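## Task

Stand the black and the yellow supplement bottles upright on the top of the two-door cabinet beside arm1, each base fully resting on that top. Finish with the tray empty, inside the room shared by arm3 and arm4 and not in the wall opening. The drink can has to finish upright on the same piece of furniture it starts on. A tray carrying a load rolls along one lane unaided, and an empty tray rolls back along the other lane. If the black bottle, the yellow bottle or the drink can touches a roller lane while no gripper is holding it, the task fails. Anything that stays in place only because a robot is holding it does not count. At the end, open the grippers and move the arms away.

## Robot and tools

Setup: four identical i2rt Big YAM arms named arm1, arm2, arm3 and arm4. Each has six revolute joints, a two-finger gripper and a wrist camera. arm1 and arm2 share one room, arm3 and arm4 another, joined through a wall opening that the tray passes along roller lanes. Fixed room cameras are cam_arm1_arm2 and cam_arm3_arm4; the wrist cameras are arm1_cam_wrist to arm4_cam_wrist. Fully stretched, a hand reaches roughly 1.0 m from the joint1 axis.

Frames: one scene frame, origin on the floor, +z upward. The hand point is midway between the fingertips; its z axis runs along the fingers and the fingers close along its y axis. Camera calibrations (OpenCV style K, distortion, T_world_to_cam in metres) are given up front and may be off by a few degrees and millimetres; wrist camera poses follow the reported joint angles, so joint errors add to them.

execute_actions: argument actions is a list holding exactly one action, or empty to just read state and images. The action is an object keyed by robot name; each robot gets a joints object with absolute targets (not offsets) by name: joint1_rad, joint2_rad, joint3_rad, joint4_rad, joint5_rad, joint6_rad in radians and gripper_m in metres. Each robot has its own set; omitted joints or robots keep pushing toward whatever target they had. Ranges: joint1_rad -2.879 to 2.879 (rotation about the foot, positive counter-clockwise seen from above, 0 facing the way the foot faces); joint2_rad 0 to 3.141 (shoulder, 0 = upper arm pointing back about level, rising and then going forward as it grows); joint3_rad 0 to 3.019 (elbow, 0 = folded, larger opens); joint4_rad -1.692 to 1.57 (hand pitch, positive tilts fingers up); joint5_rad -1.57 to 1.57 (hand sideways, positive to the arm's right); joint6_rad -2.094 to 2.094 (hand roll, positive clockwise viewed from behind); gripper_m 0 to 0.093 (fingertip gap). Done tolerances are ±0.045, ±0.14, ±0.09, ±0.055, ±0.03, ±0.035 rad and ±0.003 m. All motions start together, each joint at its own speed, so the hand may swing on a wide path. An action lasts at most 15 s. Optional cameras lists which images to return (null or ["all"] gives all, [] none). An unknown key, name or out-of-range value rejects the whole call and nothing moves.

Results: each robot's joint_positions, joint torques (drive output with offset and noise, not a clean contact sign), joint_status and a pictures line naming the images in order. joint_status words: off_target (stopped short, may still push), contact_stop or time_out (target dropped and joint holds where it is, though a timed-out joint may keep a nearby target and keep pushing), not_followed (a self- or arm-to-arm clearance check withheld the targets; it may retry them on later actions), limit_stop_at_motor_heat. The line joint command not followed, with a cause, means an arm's targets were withheld; a gripper target in that action still runs. on_its_own lists uncommanded behaviour; its held at value is the target being held, not the position. To stop a push, send the reported position as the target. Tiny target changes may not move a joint. A loaded joint sinks.

wait: seconds from 0 to 10; commands nothing and returns state and images. zoom_image: camera plus region [x0, y0, x1, y1] in pixels of that camera's latest image, top-left origin, at most 504 by 504. read_manual: only licence texts. finished_scene: scene, the integer number of the current scene; ends it irreversibly after the last command is held and reports success. Once a call reports a stop, later motion calls in the same reply are skipped. Answering without any tool call ends everything.

Cautions: the arms do not halt on contact and can press hard; sustained pushing or holding heats motors (MOTOR HOT warning at 85 °C, at 100 °C an OVER-TEMPERATURE FAULT drops the arm). Hard pressing between two robots fails and ends the run; the clearance check ignores fingers, gripper housings and wrist cameras and may act too late. Do not knock items onto the floor or out of the work area, do not let the bottles or the can touch a roller lane unheld, avoid drops, slips and slams. Loose objects may occasionally get nudged. The simulation keeps running while the operator thinks, holding the last command.

Each tool is called after "Emit:" as name(argument=value, ...) on one line, values as JSON.

## Session

I'll start by looking at the current state and images.

Emit:
execute_actions(actions=[])

Scene clock: 0.00 s.
Joint torques (N m, as the arm reports them, + toward a larger angle): no reading
Motor temperatures (°C, as the motors report them): arm1=[21 21 20 20 22 22] | arm2=[21 21 22 22 20 21] | arm3=[20 19 20 21 21 21] | arm4=[22 21 23 21 22 22]
arm1.joint_positions: joint1_rad=+0.246 joint2_rad=+0.522 joint3_rad=+1.535 joint4_rad=-1.329 joint5_rad=-0.072 joint6_rad=+0.143 gripper_m=+0.094
arm1.joint_status: not commanded
arm1.hand: x=-1.1957 y=-0.4389 z=+1.5749 quat_wxyz=(-0.297, +0.617, -0.527, -0.503) (m; scene frame)
arm2.joint_positions: joint1_rad=-0.281 joint2_rad=+0.600 joint3_rad=+1.633 joint4_rad=-1.469 joint5_rad=-0.139 joint6_rad=+0.778 gripper_m=+0.094
arm2.joint_status: not commanded
arm2.hand: x=-1.6335 y=+0.1055 z=+1.5557 quat_wxyz=(-0.514, -0.407, -0.735, -0.174) (m; scene frame)
arm3.joint_positions: joint1_rad=-0.859 joint2_rad=+0.587 joint3_rad=+1.585 joint4_rad=-1.308 joint5_rad=-0.196 joint6_rad=+0.453 gripper_m=+0.094
arm3.joint_status: not commanded
arm3.hand: x=+1.2845 y=-0.4662 z=+1.5044 quat_wxyz=(-0.448, +0.159, -0.786, -0.396) (m; scene frame)
arm4.joint_positions: joint1_rad=-0.063 joint2_rad=+0.402 joint3_rad=+1.523 joint4_rad=-1.228 joint5_rad=-0.081 joint6_rad=+0.765 gripper_m=+0.094
arm4.joint_status: not commanded
arm4.hand: x=+1.6449 y=+0.1263 z=+1.5889 quat_wxyz=(+0.250, +0.688, -0.283, -0.620) (m; scene frame)
pictures: arm1_cam_wrist, arm2_cam_wrist, arm3_cam_wrist, arm4_cam_wrist, cam_arm1_arm2, cam_arm3_arm4
Images, in order (width x height): arm1_cam_wrist 504x504, arm2_cam_wrist 504x504, arm3_cam_wrist 504x504, arm4_cam_wrist 504x504, cam_arm1_arm2 896x504, cam_arm3_arm4 896x504.

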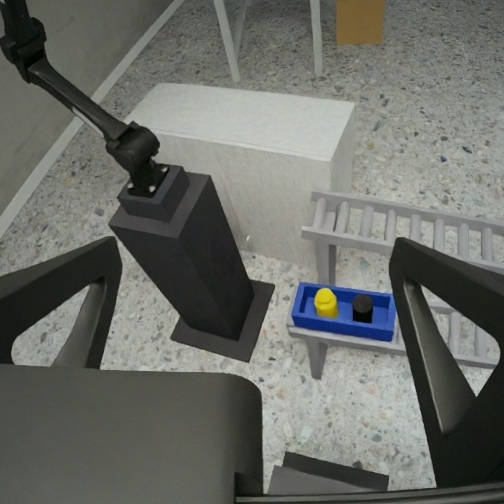

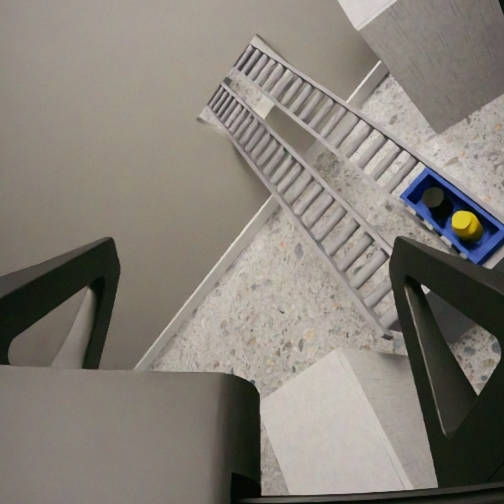

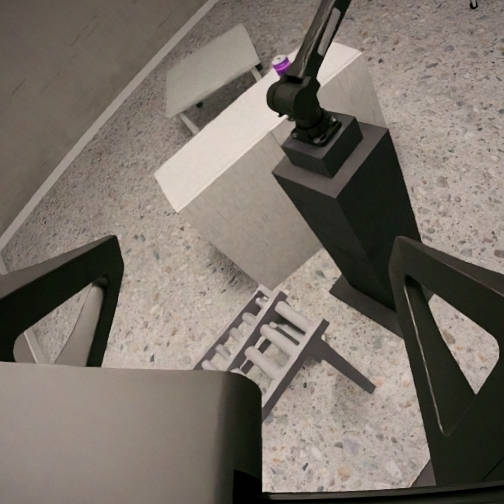

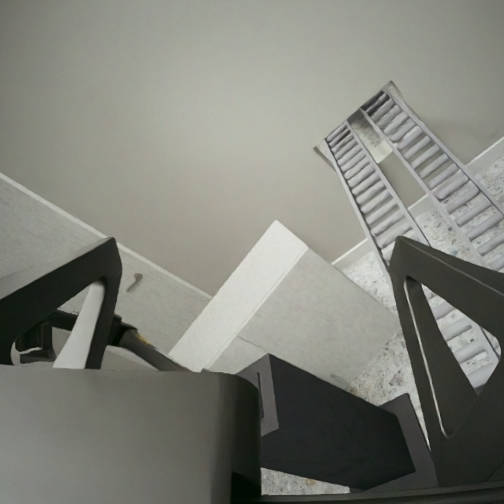

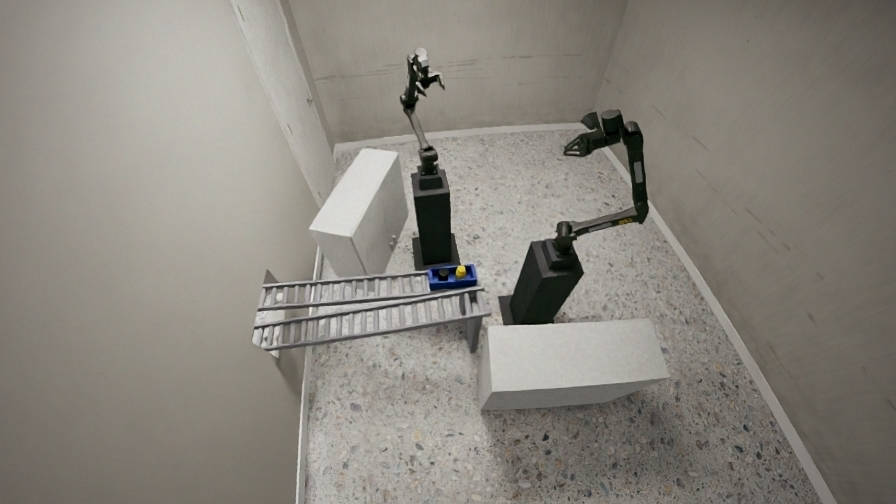

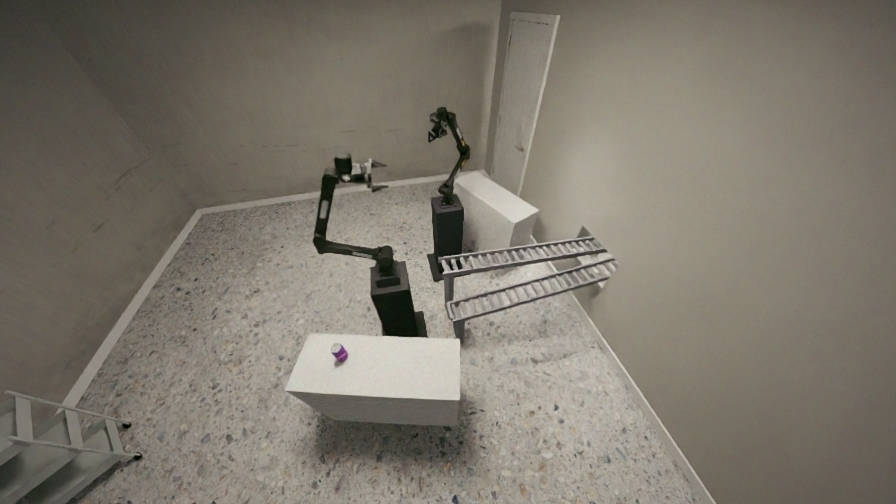

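Emit:
zoom_image(camera="cam_arm1_arm2", region=[380, 230, 540, 330])

Emit:
zoom_image(camera="arm1_cam_wrist", region=[270, 180, 430, 380])

Emit:
zoom_image(camera="arm2_cam_wrist", region=[344, 130, 504, 290])

Region (380, 230, 540, 330) of cam_arm1_arm2's 896x504 image, scaled by 3.150, with more detail than that image has; it fills the top 315 rows of this view, and the rest is white.

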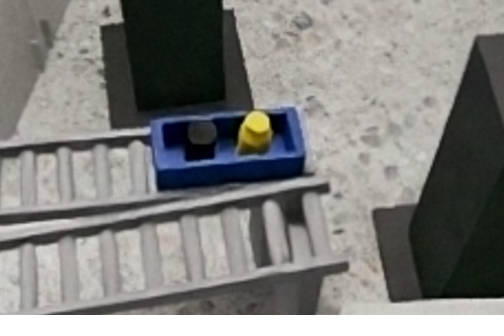

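Region (270, 180, 430, 380) of arm1_cam_wrist's 504x504 image, scaled by 2.520, with more detail than that image has; it fills the left 403 columns of this view, and the rest is white.

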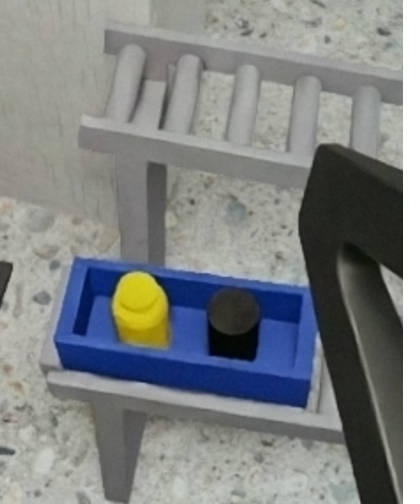

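Region (344, 130, 504, 290) of arm2_cam_wrist's 504x504 image, scaled by 3.150, with more detail than that image has.

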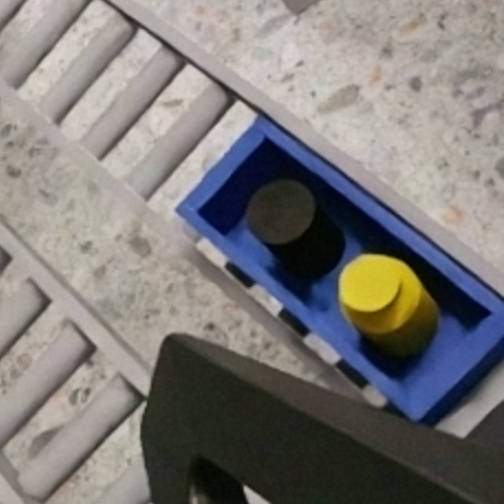

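Emit:
zoom_image(camera="cam_arm1_arm2", region=[290, 130, 490, 300])

Emit:
zoom_image(camera="cam_arm1_arm2", region=[240, 250, 500, 370])

Region (290, 130, 490, 300) of cam_arm1_arm2's 896x504 image, scaled by 2.520, with more detail than that image has; it fills the top 428 rows of this view, and the rest is white.

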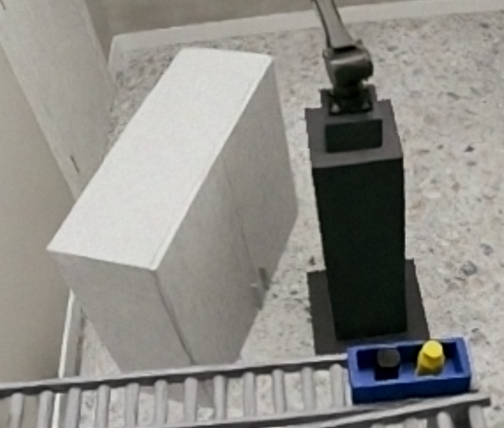

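Region (240, 250, 500, 370) of cam_arm1_arm2's 896x504 image, scaled by 1.938, with more detail than that image has; it fills the top 233 rows of this view, and the rest is white.

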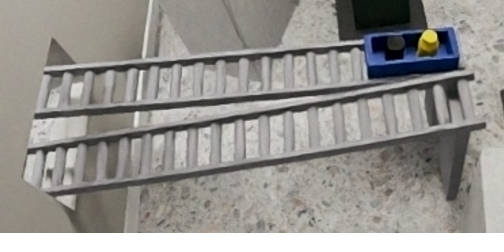

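Emit:
zoom_image(camera="cam_arm1_arm2", region=[480, 190, 680, 340])

Region (480, 190, 680, 340) of cam_arm1_arm2's 896x504 image, scaled by 2.520, with more detail than that image has; it fills the top 378 rows of this view, and the rest is white.

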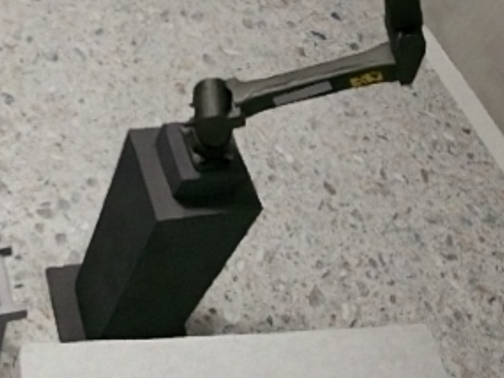

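Emit:
zoom_image(camera="arm1_cam_wrist", region=[80, 110, 280, 270])

Region (80, 110, 280, 270) of arm1_cam_wrist's 504x504 image, scaled by 2.520, with more detail than that image has; it fills the top 403 rows of this view, and the rest is white.

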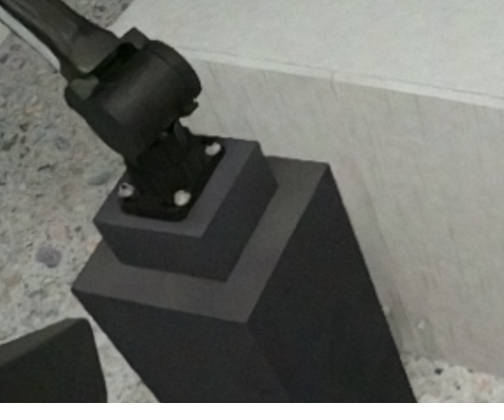

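Emit:
execute_actions(actions=[{"arm1": {"joints": {"joint1_rad": 0.0, "joint2_rad": 2.22, "joint3_rad": 1.534, "joint4_rad": -0.88, "joint5_rad": 0.0, "joint6_rad": 0.0, "gripper_m": 0.09}}, "arm2": {"joints": {"joint1_rad": -0.19, "joint4_rad": -1.62, "joint5_rad": 0.0, "joint6_rad": 0.0}}}], cameras=["arm1_cam_wrist", "arm2_cam_wrist", "cam_arm1_arm2"])

Scene clock: 122.03 s.
Joint torques (N m, as the arm reports them, + toward a larger angle): arm1=[  1.03 -18.79   8.36   0.51   0.15  -0.35] | arm2=[-0.54  5.9   6.28  1.97  0.12 -0.02] | arm3=[-1.64  2.2   8.09  2.2  -0.12  0.05] | arm4=[0.03 6.48 7.08 2.21 0.09 0.06]
Motor temperatures (°C, as the motors report them): arm1=[21 22 27 21 22 22] | arm2=[21 21 26 22 20 21] | arm3=[20 19 29 21 21 21] | arm4=[22 22 28 21 22 22]
arm1.joint_positions: joint1_rad=+0.009 joint2_rad=+2.226 joint3_rad=+1.521 joint4_rad=-0.882 joint5_rad=-0.002 joint6_rad=+0.015 gripper_m=+0.090
arm1.joint_status: all done
arm1.hand: x=-1.1563 y=-0.0074 z=+0.8408 quat_wxyz=(+0.011, +0.708, -0.707, +0.007) (m; scene frame)
arm2.joint_positions: joint1_rad=-0.194 joint2_rad=+0.600 joint3_rad=+1.633 joint4_rad=-1.613 joint5_rad=-0.003 joint6_rad=+0.010 gripper_m=+0.094
arm2.joint_status: all done
arm2.hand: x=-1.6521 y=+0.1005 z=+1.5241 quat_wxyz=(-0.475, -0.107, -0.871, +0.058) (m; scene frame)
arm3.joint_positions: joint1_rad=-0.859 joint2_rad=+0.587 joint3_rad=+1.585 joint4_rad=-1.308 joint5_rad=-0.196 joint6_rad=+0.453 gripper_m=+0.094
arm3.joint_status: not commanded
arm3.hand: x=+1.2845 y=-0.4662 z=+1.5044 quat_wxyz=(-0.448, +0.159, -0.786, -0.396) (m; scene frame)
arm4.joint_positions: joint1_rad=-0.063 joint2_rad=+0.402 joint3_rad=+1.523 joint4_rad=-1.228 joint5_rad=-0.081 joint6_rad=+0.766 gripper_m=+0.094
arm4.joint_status: not commanded
arm4.hand: x=+1.6449 y=+0.1263 z=+1.5889 quat_wxyz=(+0.250, +0.687, -0.283, -0.620) (m; scene frame)
pictures: arm1_cam_wrist, arm2_cam_wrist, cam_arm1_arm2
camera_calibration (this result's frames):
arm1_cam_wrist: T_world_to_cam=[[0.999895, 0.011493, 0.00883217, 1.14732], [0.00393552, -0.801711, 0.597699, -0.494559], [0.0139502, -0.597601, -0.801672, 0.810018], [0, 0, 0, 1]] pos_world=[-1.15656, 0.0743883, 0.934833]
arm2_cam_wrist: T_world_to_cam=[[-0.241542, -0.970386, -0.00292363, -0.299222], [-0.905428, 0.226455, -0.359052, -0.967176], [0.349081, -0.0840793, -0.933313, 2.13161], [0, 0, 0, 1]] pos_world=[-1.69209, 0.107885, 1.64132]
Images, in order (width x height): arm1_cam_wrist 504x504, arm2_cam_wrist 504x504, cam_arm1_arm2 896x504.

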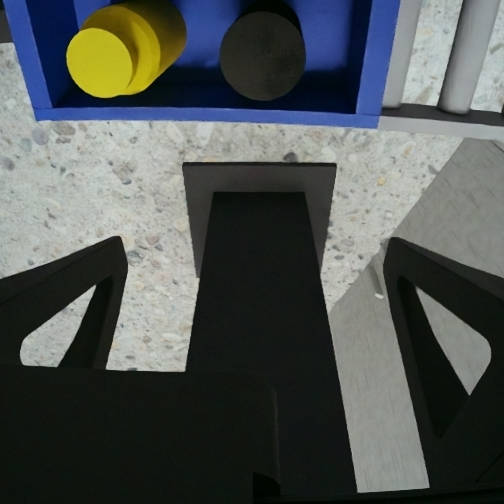

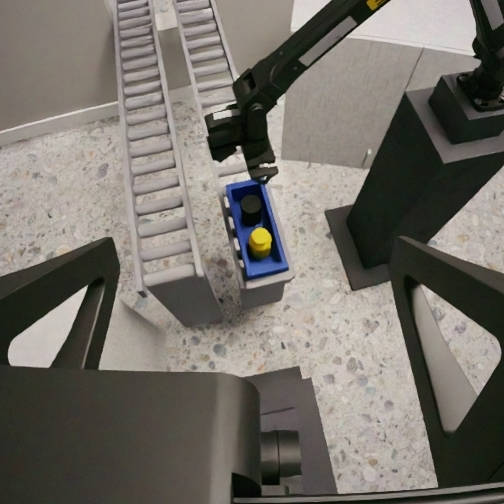

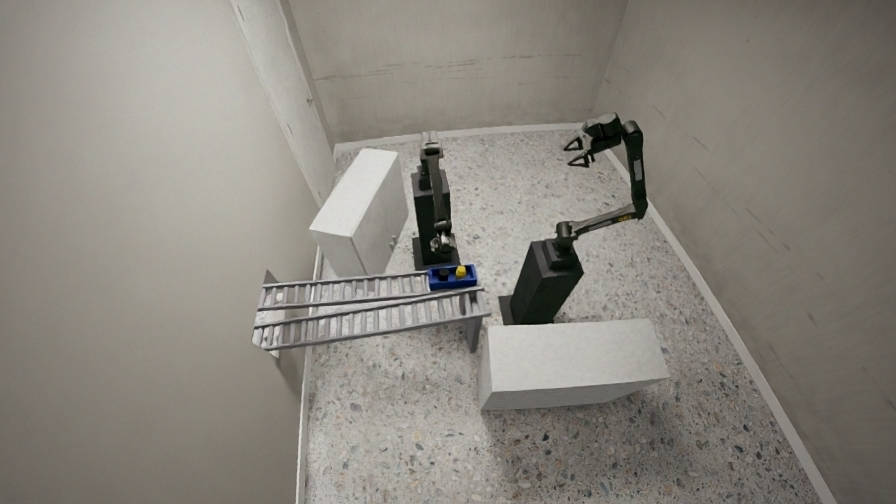

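Emit:
zoom_image(camera="arm1_cam_wrist", region=[0, 0, 504, 140])

Emit:
zoom_image(camera="arm2_cam_wrist", region=[130, 90, 330, 330])

Emit:
zoom_image(camera="cam_arm1_arm2", region=[390, 200, 510, 300])

Region (0, 0, 504, 140) of arm1_cam_wrist's 504x504 image, scaled by 1.000.

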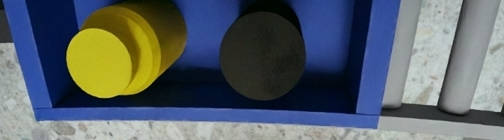

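Region (130, 90, 330, 330) of arm2_cam_wrist's 504x504 image, scaled by 2.100, with more detail than that image has.

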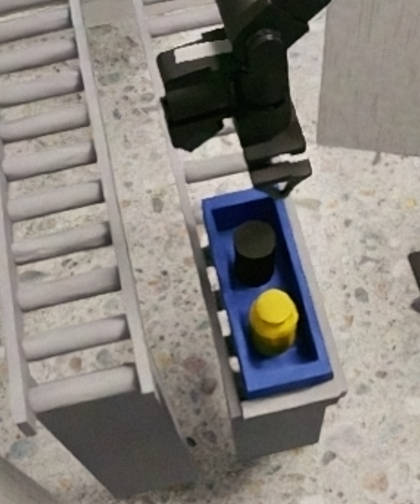

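Region (390, 200, 510, 300) of cam_arm1_arm2's 896x504 image, scaled by 4.200, with more detail than that image has.

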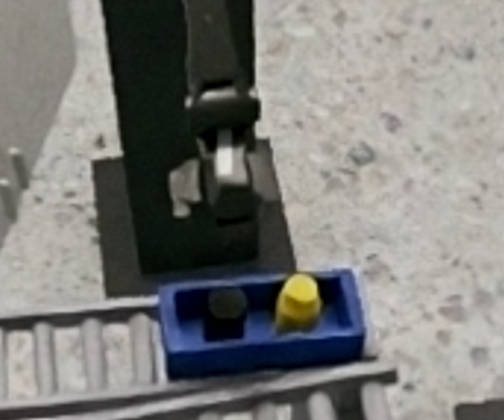

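Emit:
execute_actions(actions=[{"arm1": {"joints": {"joint1_rad": -0.014, "joint2_rad": 2.493, "joint3_rad": 1.683, "joint4_rad": -0.719, "joint5_rad": 0.0, "joint6_rad": -0.01}}}], cameras=["arm1_cam_wrist", "arm2_cam_wrist", "cam_arm1_arm2"])

Scene clock: 166.23 s.
Joint torques (N m, as the arm reports them, + toward a larger angle): arm1=[  0.92 -21.4    7.63   0.68   0.18  -0.34] | arm2=[-0.55  5.92  6.28  1.97  0.12 -0.02] | arm3=[-0.6   2.6   7.96  2.05 -0.15  0.07] | arm4=[-0.19  6.69  7.01  2.14  0.1   0.09]
Motor temperatures (°C, as the motors report them): arm1=[21 30 27 20 22 22] | arm2=[21 21 26 22 20 21] | arm3=[20 19 30 21 21 21] | arm4=[22 22 29 21 22 22]
arm1.joint_positions: joint1_rad=-0.004 joint2_rad=+2.507 joint3_rad=+1.670 joint4_rad=-0.722 joint5_rad=-0.002 joint6_rad=+0.005 gripper_m=+0.090
arm1.joint_status: all done
arm1.hand: x=-1.1495 y=+0.0232 z=+0.7147 quat_wxyz=(+0.002, +0.707, -0.707, -0.003) (m; scene frame)
arm2.joint_positions: joint1_rad=-0.194 joint2_rad=+0.600 joint3_rad=+1.633 joint4_rad=-1.613 joint5_rad=-0.003 joint6_rad=+0.010 gripper_m=+0.094
arm2.joint_status: not commanded
arm2.hand: x=-1.6521 y=+0.1005 z=+1.5241 quat_wxyz=(-0.475, -0.107, -0.871, +0.058) (m; scene frame)
arm3.joint_positions: joint1_rad=-0.859 joint2_rad=+0.587 joint3_rad=+1.585 joint4_rad=-1.308 joint5_rad=-0.196 joint6_rad=+0.453 gripper_m=+0.094
arm3.joint_status: not commanded
arm3.hand: x=+1.2845 y=-0.4662 z=+1.5044 quat_wxyz=(-0.448, +0.159, -0.786, -0.396) (m; scene frame)
arm4.joint_positions: joint1_rad=-0.063 joint2_rad=+0.402 joint3_rad=+1.523 joint4_rad=-1.228 joint5_rad=-0.081 joint6_rad=+0.766 gripper_m=+0.094
arm4.joint_status: not commanded
arm4.hand: x=+1.6449 y=+0.1263 z=+1.5889 quat_wxyz=(+0.250, +0.687, -0.283, -0.620) (m; scene frame)
pictures: arm1_cam_wrist, arm2_cam_wrist, cam_arm1_arm2
camera_calibration (this result's frames):
arm1_cam_wrist: T_world_to_cam=[[0.999922, 0.00885625, 0.00882812, 1.14138], [0.00214888, -0.817175, 0.576385, -0.381142], [0.0123187, -0.576321, -0.81713, 0.735843], [0, 0, 0, 1]] pos_world=[-1.14954, 0.102514, 0.810888]
arm2_cam_wrist: T_world_to_cam=[[-0.241542, -0.970386, -0.00292363, -0.299222], [-0.905428, 0.226455, -0.359052, -0.967176], [0.349081, -0.0840793, -0.933313, 2.13161], [0, 0, 0, 1]] pos_world=[-1.69209, 0.107885, 1.64132]
Images, in order (width x height): arm1_cam_wrist 504x504, arm2_cam_wrist 504x504, cam_arm1_arm2 896x504.

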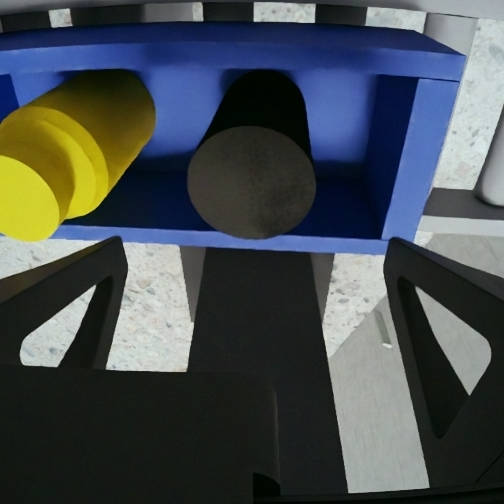

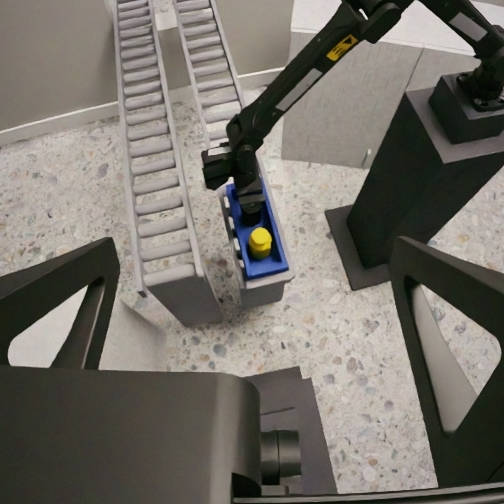

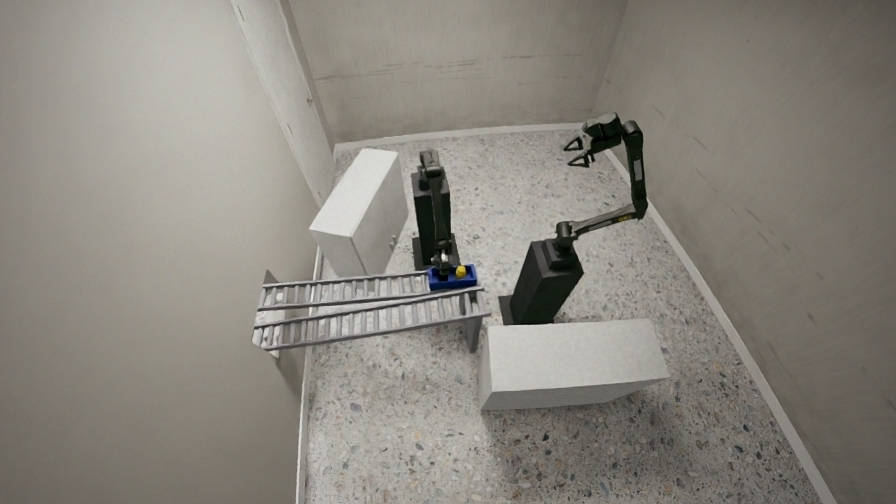

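Emit:
execute_actions(actions=[{"arm1": {"joints": {"joint2_rad": 2.632, "joint3_rad": 1.781, "joint4_rad": -0.678}}}], cameras=["arm1_cam_wrist", "arm2_cam_wrist"])

Scene clock: 211.03 s.
Joint torques (N m, as the arm reports them, + toward a larger angle): arm1=[  1.48 -20.4    7.79   0.64   0.17  -0.35] | arm2=[-0.55  5.94  6.27  1.96  0.12 -0.03] | arm3=[-1.19  3.42  8.01  2.08 -0.12  0.05] | arm4=[-0.45  6.62  6.96  2.16  0.13  0.07]
Motor temperatures (°C, as the motors report them): arm1=[21 34 27 20 22 22] | arm2=[21 22 27 22 20 21] | arm3=[20 19 31 21 21 21] | arm4=[22 22 29 21 22 22]
arm1.joint_positions: joint1_rad=-0.004 joint2_rad=+2.630 joint3_rad=+1.764 joint4_rad=-0.680 joint5_rad=-0.002 joint6_rad=+0.005 gripper_m=+0.090
arm1.joint_status: all done
arm1.hand: x=-1.1497 y=+0.0358 z=+0.6640 quat_wxyz=(-0.003, +0.707, -0.707, -0.007) (m; scene frame)
arm2.joint_positions: joint1_rad=-0.194 joint2_rad=+0.600 joint3_rad=+1.633 joint4_rad=-1.613 joint5_rad=-0.003 joint6_rad=+0.010 gripper_m=+0.094
arm2.joint_status: not commanded
arm2.hand: x=-1.6521 y=+0.1005 z=+1.5241 quat_wxyz=(-0.475, -0.107, -0.871, +0.058) (m; scene frame)
arm3.joint_positions: joint1_rad=-0.859 joint2_rad=+0.587 joint3_rad=+1.585 joint4_rad=-1.308 joint5_rad=-0.196 joint6_rad=+0.453 gripper_m=+0.094
arm3.joint_status: not commanded
arm3.hand: x=+1.2845 y=-0.4662 z=+1.5044 quat_wxyz=(-0.448, +0.159, -0.786, -0.396) (m; scene frame)
arm4.joint_positions: joint1_rad=-0.063 joint2_rad=+0.402 joint3_rad=+1.523 joint4_rad=-1.228 joint5_rad=-0.081 joint6_rad=+0.766 gripper_m=+0.094
arm4.joint_status: not commanded
arm4.hand: x=+1.6449 y=+0.1263 z=+1.5889 quat_wxyz=(+0.250, +0.687, -0.283, -0.620) (m; scene frame)
pictures: arm1_cam_wrist, arm2_cam_wrist
camera_calibration (this result's frames):
arm1_cam_wrist: T_world_to_cam=[[0.999923, 0.00868483, 0.00888776, 1.14196], [0.00213338, -0.824582, 0.565738, -0.334289], [0.012242, -0.565676, -0.824537, 0.706113], [0, 0, 0, 1]] pos_world=[-1.1498, 0.113864, 0.761187]
arm2_cam_wrist: T_world_to_cam=[[-0.241542, -0.970386, -0.00292363, -0.299222], [-0.905428, 0.226455, -0.359052, -0.967176], [0.349081, -0.0840793, -0.933313, 2.13161], [0, 0, 0, 1]] pos_world=[-1.69209, 0.107885, 1.64132]
Images, in order (width x height): arm1_cam_wrist 504x504, arm2_cam_wrist 504x504.

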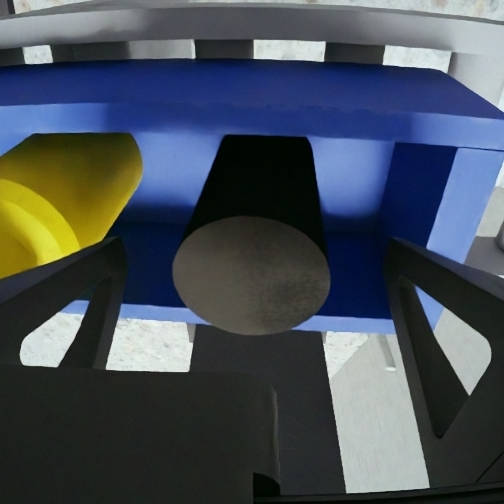

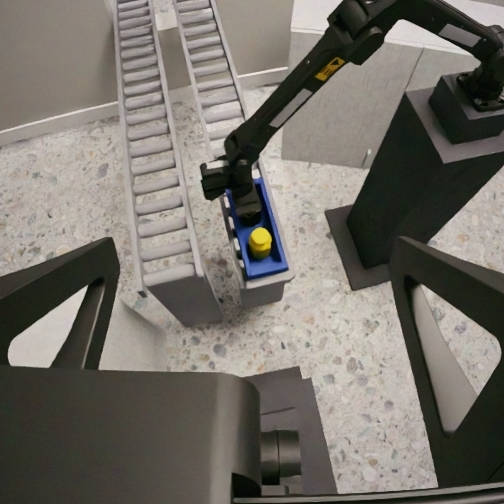

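Emit:
execute_actions(actions=[{"arm1": {"joints": {"joint2_rad": 2.708, "joint3_rad": 1.745, "joint4_rad": -0.529}}}], cameras=["arm1_cam_wrist", "arm2_cam_wrist"])

Scene clock: 264.40 s.
Joint torques (N m, as the arm reports them, + toward a larger angle): arm1=[  0.92 -19.11   5.97   0.84   0.18  -0.36] | arm2=[-0.54  5.93  6.28  1.97  0.12 -0.03] | arm3=[-1.55  4.2   8.03  2.25 -0.12  0.1 ] | arm4=[0.14 5.91 6.93 2.22 0.1  0.08]
Motor temperatures (°C, as the motors report them): arm1=[21 36 27 20 22 22] | arm2=[21 22 27 22 20 21] | arm3=[20 20 32 21 21 21] | arm4=[22 22 30 21 22 22]
arm1.joint_positions: joint1_rad=-0.004 joint2_rad=+2.704 joint3_rad=+1.741 joint4_rad=-0.538 joint5_rad=-0.002 joint6_rad=+0.005 gripper_m=+0.090
arm1.joint_status: all done
arm1.hand: x=-1.1499 y=+0.0258 z=+0.6149 quat_wxyz=(-0.019, +0.706, -0.707, -0.024) (m; scene frame)
arm2.joint_positions: joint1_rad=-0.194 joint2_rad=+0.600 joint3_rad=+1.633 joint4_rad=-1.613 joint5_rad=-0.003 joint6_rad=+0.010 gripper_m=+0.094
arm2.joint_status: not commanded
arm2.hand: x=-1.6521 y=+0.1005 z=+1.5241 quat_wxyz=(-0.475, -0.107, -0.871, +0.058) (m; scene frame)
arm3.joint_positions: joint1_rad=-0.859 joint2_rad=+0.587 joint3_rad=+1.585 joint4_rad=-1.308 joint5_rad=-0.196 joint6_rad=+0.453 gripper_m=+0.094
arm3.joint_status: not commanded
arm3.hand: x=+1.2845 y=-0.4662 z=+1.5044 quat_wxyz=(-0.448, +0.159, -0.786, -0.396) (m; scene frame)
arm4.joint_positions: joint1_rad=-0.063 joint2_rad=+0.402 joint3_rad=+1.523 joint4_rad=-1.228 joint5_rad=-0.081 joint6_rad=+0.766 gripper_m=+0.094
arm4.joint_status: not commanded
arm4.hand: x=+1.6449 y=+0.1263 z=+1.5889 quat_wxyz=(+0.250, +0.687, -0.283, -0.620) (m; scene frame)
pictures: arm1_cam_wrist, arm2_cam_wrist
camera_calibration (this result's frames):
arm1_cam_wrist: T_world_to_cam=[[0.999926, 0.00806884, 0.00908187, 1.14256], [0.00207017, -0.849808, 0.527088, -0.290424], [0.0119708, -0.52703, -0.849762, 0.674184], [0, 0, 0, 1]] pos_world=[-1.14994, 0.0992922, 0.715599]
arm2_cam_wrist: T_world_to_cam=[[-0.241542, -0.970386, -0.00292363, -0.299222], [-0.905428, 0.226455, -0.359052, -0.967176], [0.349081, -0.0840793, -0.933313, 2.13161], [0, 0, 0, 1]] pos_world=[-1.69209, 0.107885, 1.64132]
Images, in order (width x height): arm1_cam_wrist 504x504, arm2_cam_wrist 504x504.

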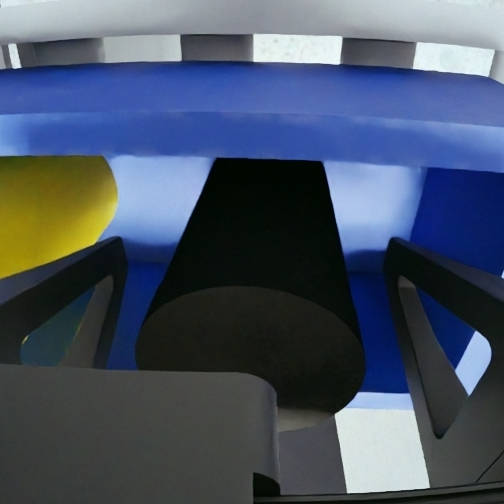

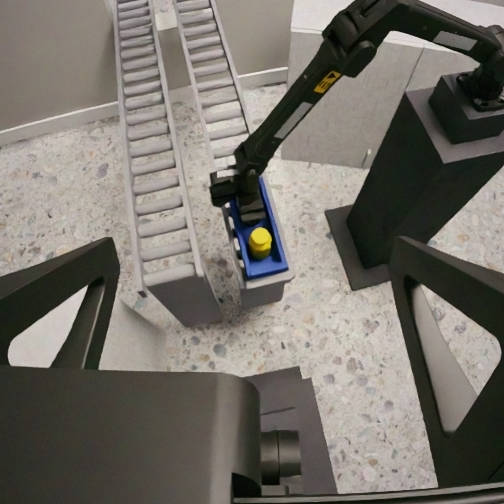

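Emit:
execute_actions(actions=[{"arm1": {"joints": {"gripper_m": 0.045}}}], cameras=["arm1_cam_wrist"])

Scene clock: 278.37 s.
Joint torques (N m, as the arm reports them, + toward a larger angle): arm1=[  0.88 -19.99   5.99   0.98   0.13  -0.36] | arm2=[-0.52  5.95  6.29  1.97  0.13 -0.03] | arm3=[-1.19  3.5   8.11  2.28 -0.14  0.07] | arm4=[-0.27  6.21  7.12  2.24  0.11  0.04]
Motor temperatures (°C, as the motors report them): arm1=[21 36 27 20 22 22] | arm2=[21 22 28 22 20 21] | arm3=[20 20 32 21 21 21] | arm4=[22 22 30 21 22 22]
arm1.joint_positions: joint1_rad=-0.004 joint2_rad=+2.704 joint3_rad=+1.741 joint4_rad=-0.538 joint5_rad=+0.000 joint6_rad=+0.005 gripper_m=+0.058
arm1.joint_status: gripper_m off_target (ended at +0.058, target +0.045)
arm1.hand: x=-1.1496 y=+0.0258 z=+0.6149 quat_wxyz=(-0.020, +0.707, -0.707, -0.023) (m; scene frame)
arm2.joint_positions: joint1_rad=-0.194 joint2_rad=+0.600 joint3_rad=+1.633 joint4_rad=-1.613 joint5_rad=-0.003 joint6_rad=+0.010 gripper_m=+0.094
arm2.joint_status: not commanded
arm2.hand: x=-1.6521 y=+0.1005 z=+1.5241 quat_wxyz=(-0.475, -0.107, -0.871, +0.058) (m; scene frame)
arm3.joint_positions: joint1_rad=-0.859 joint2_rad=+0.587 joint3_rad=+1.585 joint4_rad=-1.308 joint5_rad=-0.196 joint6_rad=+0.453 gripper_m=+0.094
arm3.joint_status: not commanded
arm3.hand: x=+1.2845 y=-0.4662 z=+1.5044 quat_wxyz=(-0.448, +0.159, -0.786, -0.396) (m; scene frame)
arm4.joint_positions: joint1_rad=-0.063 joint2_rad=+0.402 joint3_rad=+1.523 joint4_rad=-1.228 joint5_rad=-0.081 joint6_rad=+0.766 gripper_m=+0.094
arm4.joint_status: not commanded
arm4.hand: x=+1.6449 y=+0.1263 z=+1.5889 quat_wxyz=(+0.250, +0.687, -0.283, -0.620) (m; scene frame)
pictures: arm1_cam_wrist
camera_calibration (this result's frames):
arm1_cam_wrist: T_world_to_cam=[[0.999909, 0.00835714, 0.010628, 1.14132], [0.00150029, -0.849812, 0.527084, -0.291075], [0.0134367, -0.52702, -0.849747, 0.675856], [0, 0, 0, 1]] pos_world=[-1.14986, 0.0992925, 0.715598]
Images, in order (width x height): arm1_cam_wrist 504x504.

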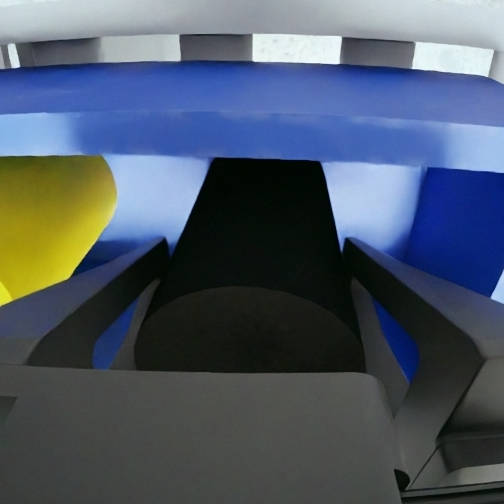

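Emit:
execute_actions(actions=[{"arm1": {"joints": {"joint2_rad": 2.32, "joint3_rad": 1.368}}}], cameras=["arm1_cam_wrist", "arm2_cam_wrist", "cam_arm1_arm2"])

Scene clock: 335.97 s.
Joint torques (N m, as the arm reports them, + toward a larger angle): arm1=[  0.64 -17.24   6.08   0.45   0.12  -0.31] | arm2=[-0.56  5.92  6.28  1.97  0.13 -0.03] | arm3=[-1.44  3.11  8.09  1.96 -0.12  0.07] | arm4=[0.03 6.81 7.04 2.23 0.12 0.06]
Motor temperatures (°C, as the motors report them): arm1=[21 38 26 20 22 22] | arm2=[21 22 28 22 20 21] | arm3=[20 20 33 21 21 21] | arm4=[22 23 31 21 22 22]
arm1.joint_positions: joint1_rad=-0.004 joint2_rad=+2.316 joint3_rad=+1.365 joint4_rad=-0.523 joint5_rad=+0.001 joint6_rad=+0.004 gripper_m=+0.058
arm1.joint_status: all done
arm1.hand: x=-1.1486 y=-0.0281 z=+0.7514 quat_wxyz=(-0.029, +0.706, -0.706, -0.032) (m; scene frame)
arm2.joint_positions: joint1_rad=-0.194 joint2_rad=+0.600 joint3_rad=+1.633 joint4_rad=-1.613 joint5_rad=-0.003 joint6_rad=+0.010 gripper_m=+0.094
arm2.joint_status: not commanded
arm2.hand: x=-1.6521 y=+0.1005 z=+1.5241 quat_wxyz=(-0.475, -0.107, -0.871, +0.058) (m; scene frame)
arm3.joint_positions: joint1_rad=-0.859 joint2_rad=+0.587 joint3_rad=+1.585 joint4_rad=-1.308 joint5_rad=-0.196 joint6_rad=+0.453 gripper_m=+0.094
arm3.joint_status: not commanded
arm3.hand: x=+1.2845 y=-0.4662 z=+1.5044 quat_wxyz=(-0.448, +0.159, -0.786, -0.396) (m; scene frame)
arm4.joint_positions: joint1_rad=-0.063 joint2_rad=+0.402 joint3_rad=+1.523 joint4_rad=-1.228 joint5_rad=-0.081 joint6_rad=+0.766 gripper_m=+0.094
arm4.joint_status: not commanded
arm4.hand: x=+1.6449 y=+0.1263 z=+1.5889 quat_wxyz=(+0.250, +0.687, -0.283, -0.620) (m; scene frame)
pictures: arm1_cam_wrist, arm2_cam_wrist, cam_arm1_arm2
camera_calibration (this result's frames):
arm1_cam_wrist: T_world_to_cam=[[0.999892, 0.00862809, 0.0119375, 1.1383], [0.00142116, -0.8632, 0.50486, -0.392554], [0.0146604, -0.504788, -0.863119, 0.775497], [0, 0, 0, 1]] pos_world=[-1.14899, 0.0427878, 0.853942]
arm2_cam_wrist: T_world_to_cam=[[-0.241542, -0.970386, -0.00292363, -0.299222], [-0.905428, 0.226455, -0.359052, -0.967176], [0.349081, -0.0840793, -0.933313, 2.13161], [0, 0, 0, 1]] pos_world=[-1.69209, 0.107885, 1.64132]
Images, in order (width x height): arm1_cam_wrist 504x504, arm2_cam_wrist 504x504, cam_arm1_arm2 896x504.

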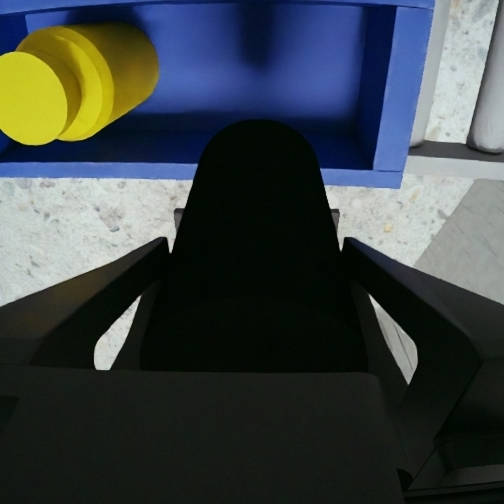

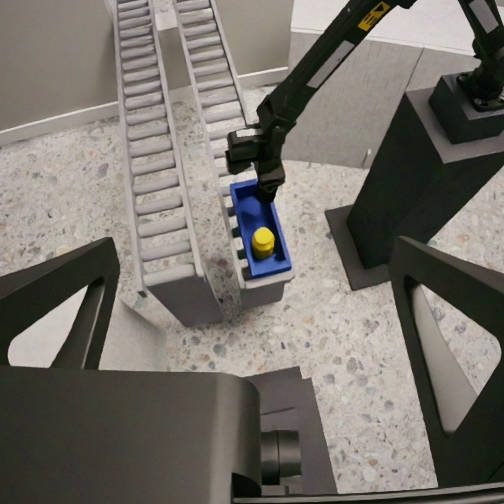

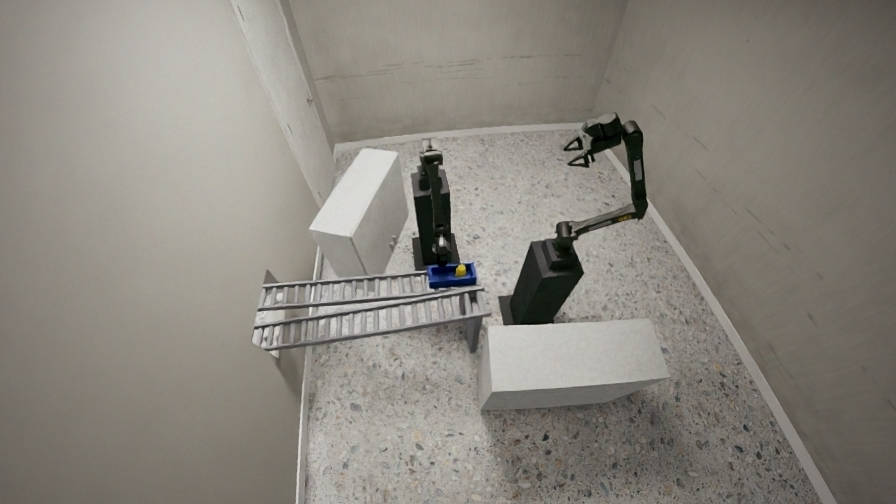

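Emit:
zoom_image(camera="arm1_cam_wrist", region=[100, 100, 420, 400])

Emit:
zoom_image(camera="arm2_cam_wrist", region=[200, 90, 340, 290])

Region (100, 100, 420, 400) of arm1_cam_wrist's 504x504 image, scaled by 1.575, with more detail than that image has; it fills the top 472 rows of this view, and the rest is white.

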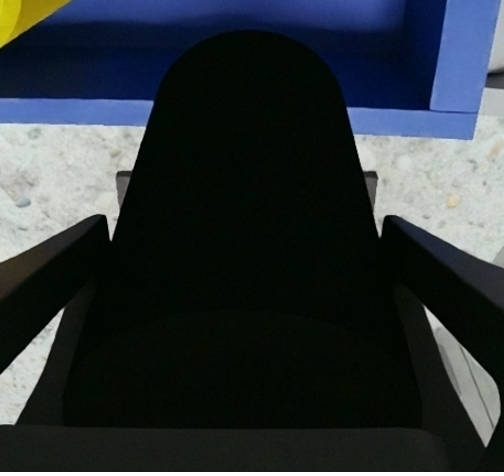

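Region (200, 90, 340, 290) of arm2_cam_wrist's 504x504 image, scaled by 2.520, with more detail than that image has; it fills the left 353 columns of this view, and the rest is white.

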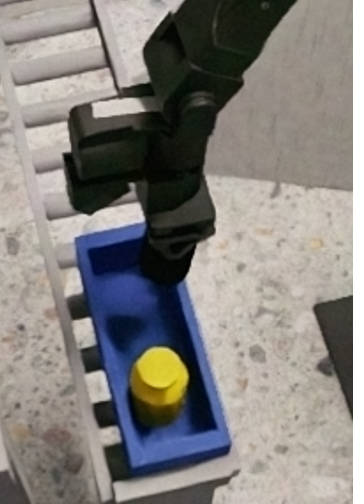

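Emit:
execute_actions(actions=[{"arm1": {"joints": {"joint1_rad": -1.76, "joint2_rad": 1.972, "joint3_rad": 1.418, "joint4_rad": -0.98}}, "arm2": {"joints": {"joint1_rad": -0.58, "joint4_rad": -1.15}}}], cameras=["arm1_cam_wrist", "arm2_cam_wrist", "cam_arm1_arm2"])

Scene clock: 371.10 s.
Joint torques (N m, as the arm reports them, + toward a larger angle): arm1=[  2.02 -17.36   8.39   0.24   0.07  -0.34] | arm2=[-1.34  5.87  6.38  3.17  0.08 -0.02] | arm3=[-0.62  4.06  8.12  2.1  -0.11  0.05] | arm4=[0.06 6.03 7.02 2.26 0.1  0.04]
Motor temperatures (°C, as the motors report them): arm1=[21 38 27 20 22 22] | arm2=[21 22 28 22 20 21] | arm3=[20 20 34 21 21 21] | arm4=[22 23 31 21 22 22]
arm1.joint_positions: joint1_rad=-1.770 joint2_rad=+1.981 joint3_rad=+1.416 joint4_rad=-0.972 joint5_rad=+0.002 joint6_rad=+0.003 gripper_m=+0.058
arm1.joint_status: all done
arm1.hand: x=-0.5905 y=-0.7081 z=+0.9494 quat_wxyz=(-0.015, -0.097, -0.995, +0.008) (m; scene frame)
arm2.joint_positions: joint1_rad=-0.576 joint2_rad=+0.600 joint3_rad=+1.633 joint4_rad=-1.166 joint5_rad=-0.002 joint6_rad=+0.009 gripper_m=+0.094
arm2.joint_status: all done
arm2.hand: x=-1.6455 y=+0.0279 z=+1.6271 quat_wxyz=(-0.631, -0.231, -0.713, +0.202) (m; scene frame)
arm3.joint_positions: joint1_rad=-0.859 joint2_rad=+0.587 joint3_rad=+1.585 joint4_rad=-1.308 joint5_rad=-0.196 joint6_rad=+0.453 gripper_m=+0.094
arm3.joint_status: not commanded
arm3.hand: x=+1.2845 y=-0.4662 z=+1.5044 quat_wxyz=(-0.448, +0.159, -0.786, -0.396) (m; scene frame)
arm4.joint_positions: joint1_rad=-0.063 joint2_rad=+0.402 joint3_rad=+1.523 joint4_rad=-1.228 joint5_rad=-0.081 joint6_rad=+0.766 gripper_m=+0.094
arm4.joint_status: not commanded
arm4.hand: x=+1.6449 y=+0.1263 z=+1.5889 quat_wxyz=(+0.250, +0.687, -0.283, -0.620) (m; scene frame)
pictures: arm1_cam_wrist, arm2_cam_wrist, cam_arm1_arm2
camera_calibration (this result's frames):
arm1_cam_wrist: T_world_to_cam=[[-0.183653, -0.9826, 0.0277283, -0.83207], [-0.817035, 0.16827, 0.551488, -0.877503], [-0.546558, 0.0786273, -0.833722, 0.648834], [0, 0, 0, 1]] pos_world=[-0.515137, -0.72095, 1.04795]
arm2_cam_wrist: T_world_to_cam=[[-0.582043, -0.81314, -0.00530042, -0.928549], [-0.554281, 0.401505, -0.729086, 0.267201], [0.594977, -0.421422, -0.684402, 2.22832], [0, 0, 0, 1]] pos_world=[-1.71815, 0.0767389, 1.71496]
Images, in order (width x height): arm1_cam_wrist 504x504, arm2_cam_wrist 504x504, cam_arm1_arm2 896x504.

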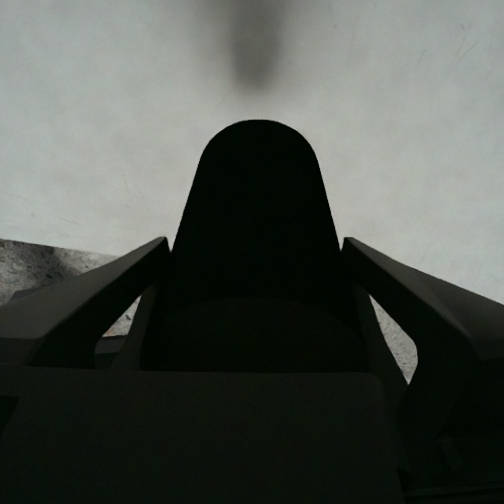

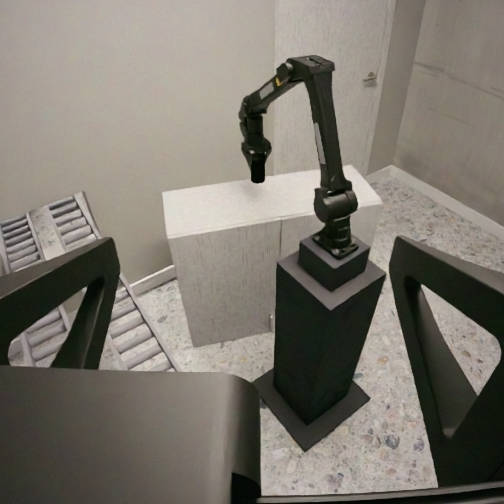

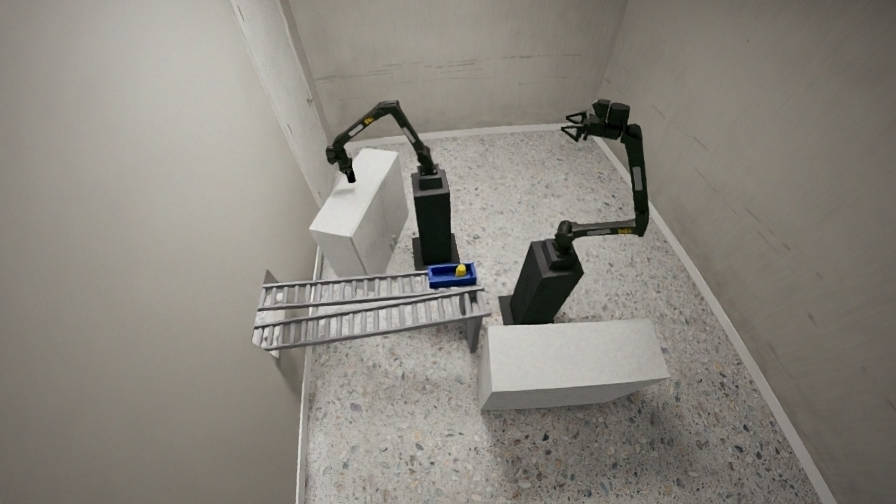

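Emit:
zoom_image(camera="arm2_cam_wrist", region=[150, 90, 400, 350])

Emit:
zoom_image(camera="cam_arm1_arm2", region=[300, 120, 420, 250])

Region (150, 90, 400, 350) of arm2_cam_wrist's 504x504 image, scaled by 1.938, with more detail than that image has; it fills the left 485 columns of this view, and the rest is white.

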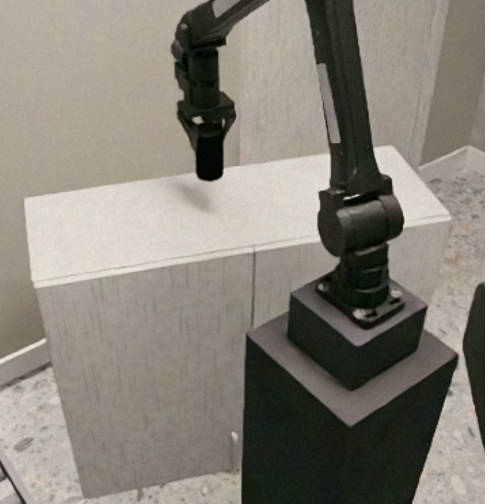

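Region (300, 120, 420, 250) of cam_arm1_arm2's 896x504 image, scaled by 3.877, with more detail than that image has; it fills the left 465 columns of this view, and the rest is white.

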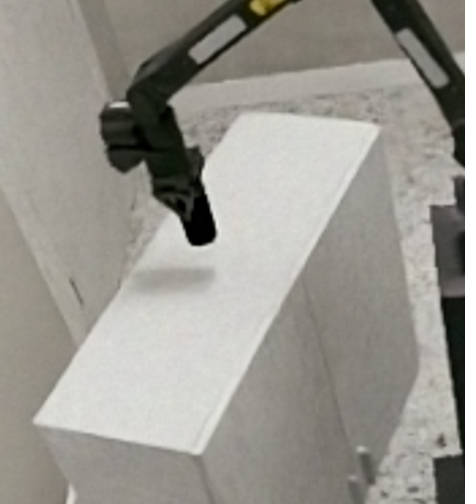

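Emit:
execute_actions(actions=[{"arm1": {"joints": {"joint2_rad": 2.118, "joint3_rad": 1.376, "joint4_rad": -0.797}}}], cameras=["arm1_cam_wrist", "arm2_cam_wrist", "cam_arm1_arm2"])

Scene clock: 391.37 s.
Joint torques (N m, as the arm reports them, + toward a larger angle): arm1=[  2.2  -18.41   8.14   0.73   0.07  -0.32] | arm2=[-1.34  5.87  6.38  3.16  0.08 -0.02] | arm3=[-1.29  3.83  8.09  2.16 -0.18  0.  ] | arm4=[-0.13  6.68  7.    2.18  0.14  0.05]
Motor temperatures (°C, as the motors report them): arm1=[21 38 28 20 22 22] | arm2=[21 22 29 22 20 21] | arm3=[20 20 34 21 21 21] | arm4=[22 23 31 21 22 22]
arm1.joint_positions: joint1_rad=-1.770 joint2_rad=+2.142 joint3_rad=+1.361 joint4_rad=-0.805 joint5_rad=+0.002 joint6_rad=+0.003 gripper_m=+0.058
arm1.joint_status: all done
arm1.hand: x=-0.6053 y=-0.7064 z=+0.8466 quat_wxyz=(+0.009, -0.097, -0.995, +0.005) (m; scene frame)
arm2.joint_positions: joint1_rad=-0.576 joint2_rad=+0.600 joint3_rad=+1.633 joint4_rad=-1.166 joint5_rad=-0.002 joint6_rad=+0.009 gripper_m=+0.094
arm2.joint_status: not commanded
arm2.hand: x=-1.6455 y=+0.0279 z=+1.6271 quat_wxyz=(-0.631, -0.231, -0.713, +0.202) (m; scene frame)
arm3.joint_positions: joint1_rad=-0.859 joint2_rad=+0.587 joint3_rad=+1.585 joint4_rad=-1.308 joint5_rad=-0.196 joint6_rad=+0.453 gripper_m=+0.094
arm3.joint_status: not commanded
arm3.hand: x=+1.2845 y=-0.4662 z=+1.5044 quat_wxyz=(-0.448, +0.159, -0.786, -0.396) (m; scene frame)
arm4.joint_positions: joint1_rad=-0.063 joint2_rad=+0.402 joint3_rad=+1.523 joint4_rad=-1.228 joint5_rad=-0.081 joint6_rad=+0.766 gripper_m=+0.094
arm4.joint_status: not commanded
arm4.hand: x=+1.6449 y=+0.1263 z=+1.5889 quat_wxyz=(+0.250, +0.687, -0.283, -0.620) (m; scene frame)
pictures: arm1_cam_wrist, arm2_cam_wrist, cam_arm1_arm2
camera_calibration (this result's frames):
arm1_cam_wrist: T_world_to_cam=[[-0.182836, -0.982761, 0.0274114, -0.829562], [-0.789546, 0.163389, 0.591542, -0.853897], [-0.585823, 0.0865128, -0.805808, 0.513013], [0, 0, 0, 1]] pos_world=[-0.52533, -0.720126, 0.941246]
arm2_cam_wrist: T_world_to_cam=[[-0.582043, -0.81314, -0.00530042, -0.928549], [-0.554281, 0.401505, -0.729086, 0.267201], [0.594977, -0.421422, -0.684402, 2.22832], [0, 0, 0, 1]] pos_world=[-1.71815, 0.0767389, 1.71496]
Images, in order (width x height): arm1_cam_wrist 504x504, arm2_cam_wrist 504x504, cam_arm1_arm2 896x504.

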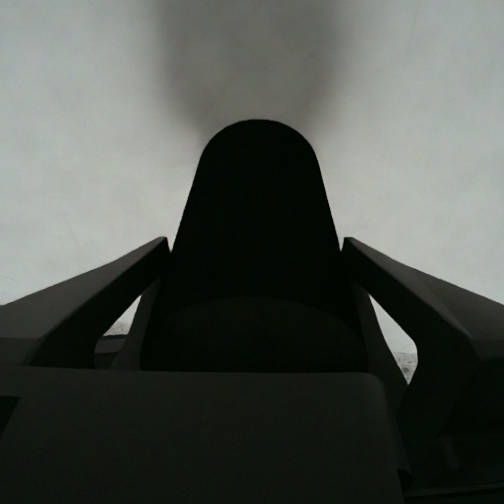

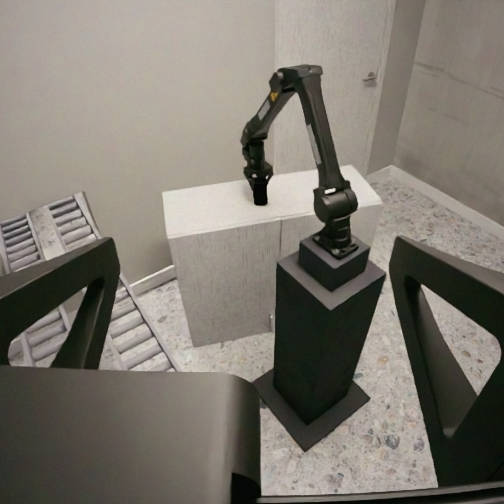

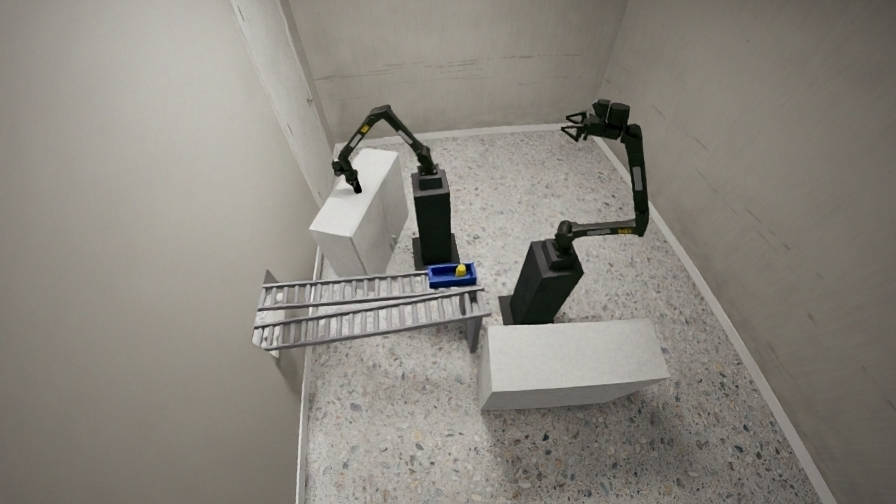

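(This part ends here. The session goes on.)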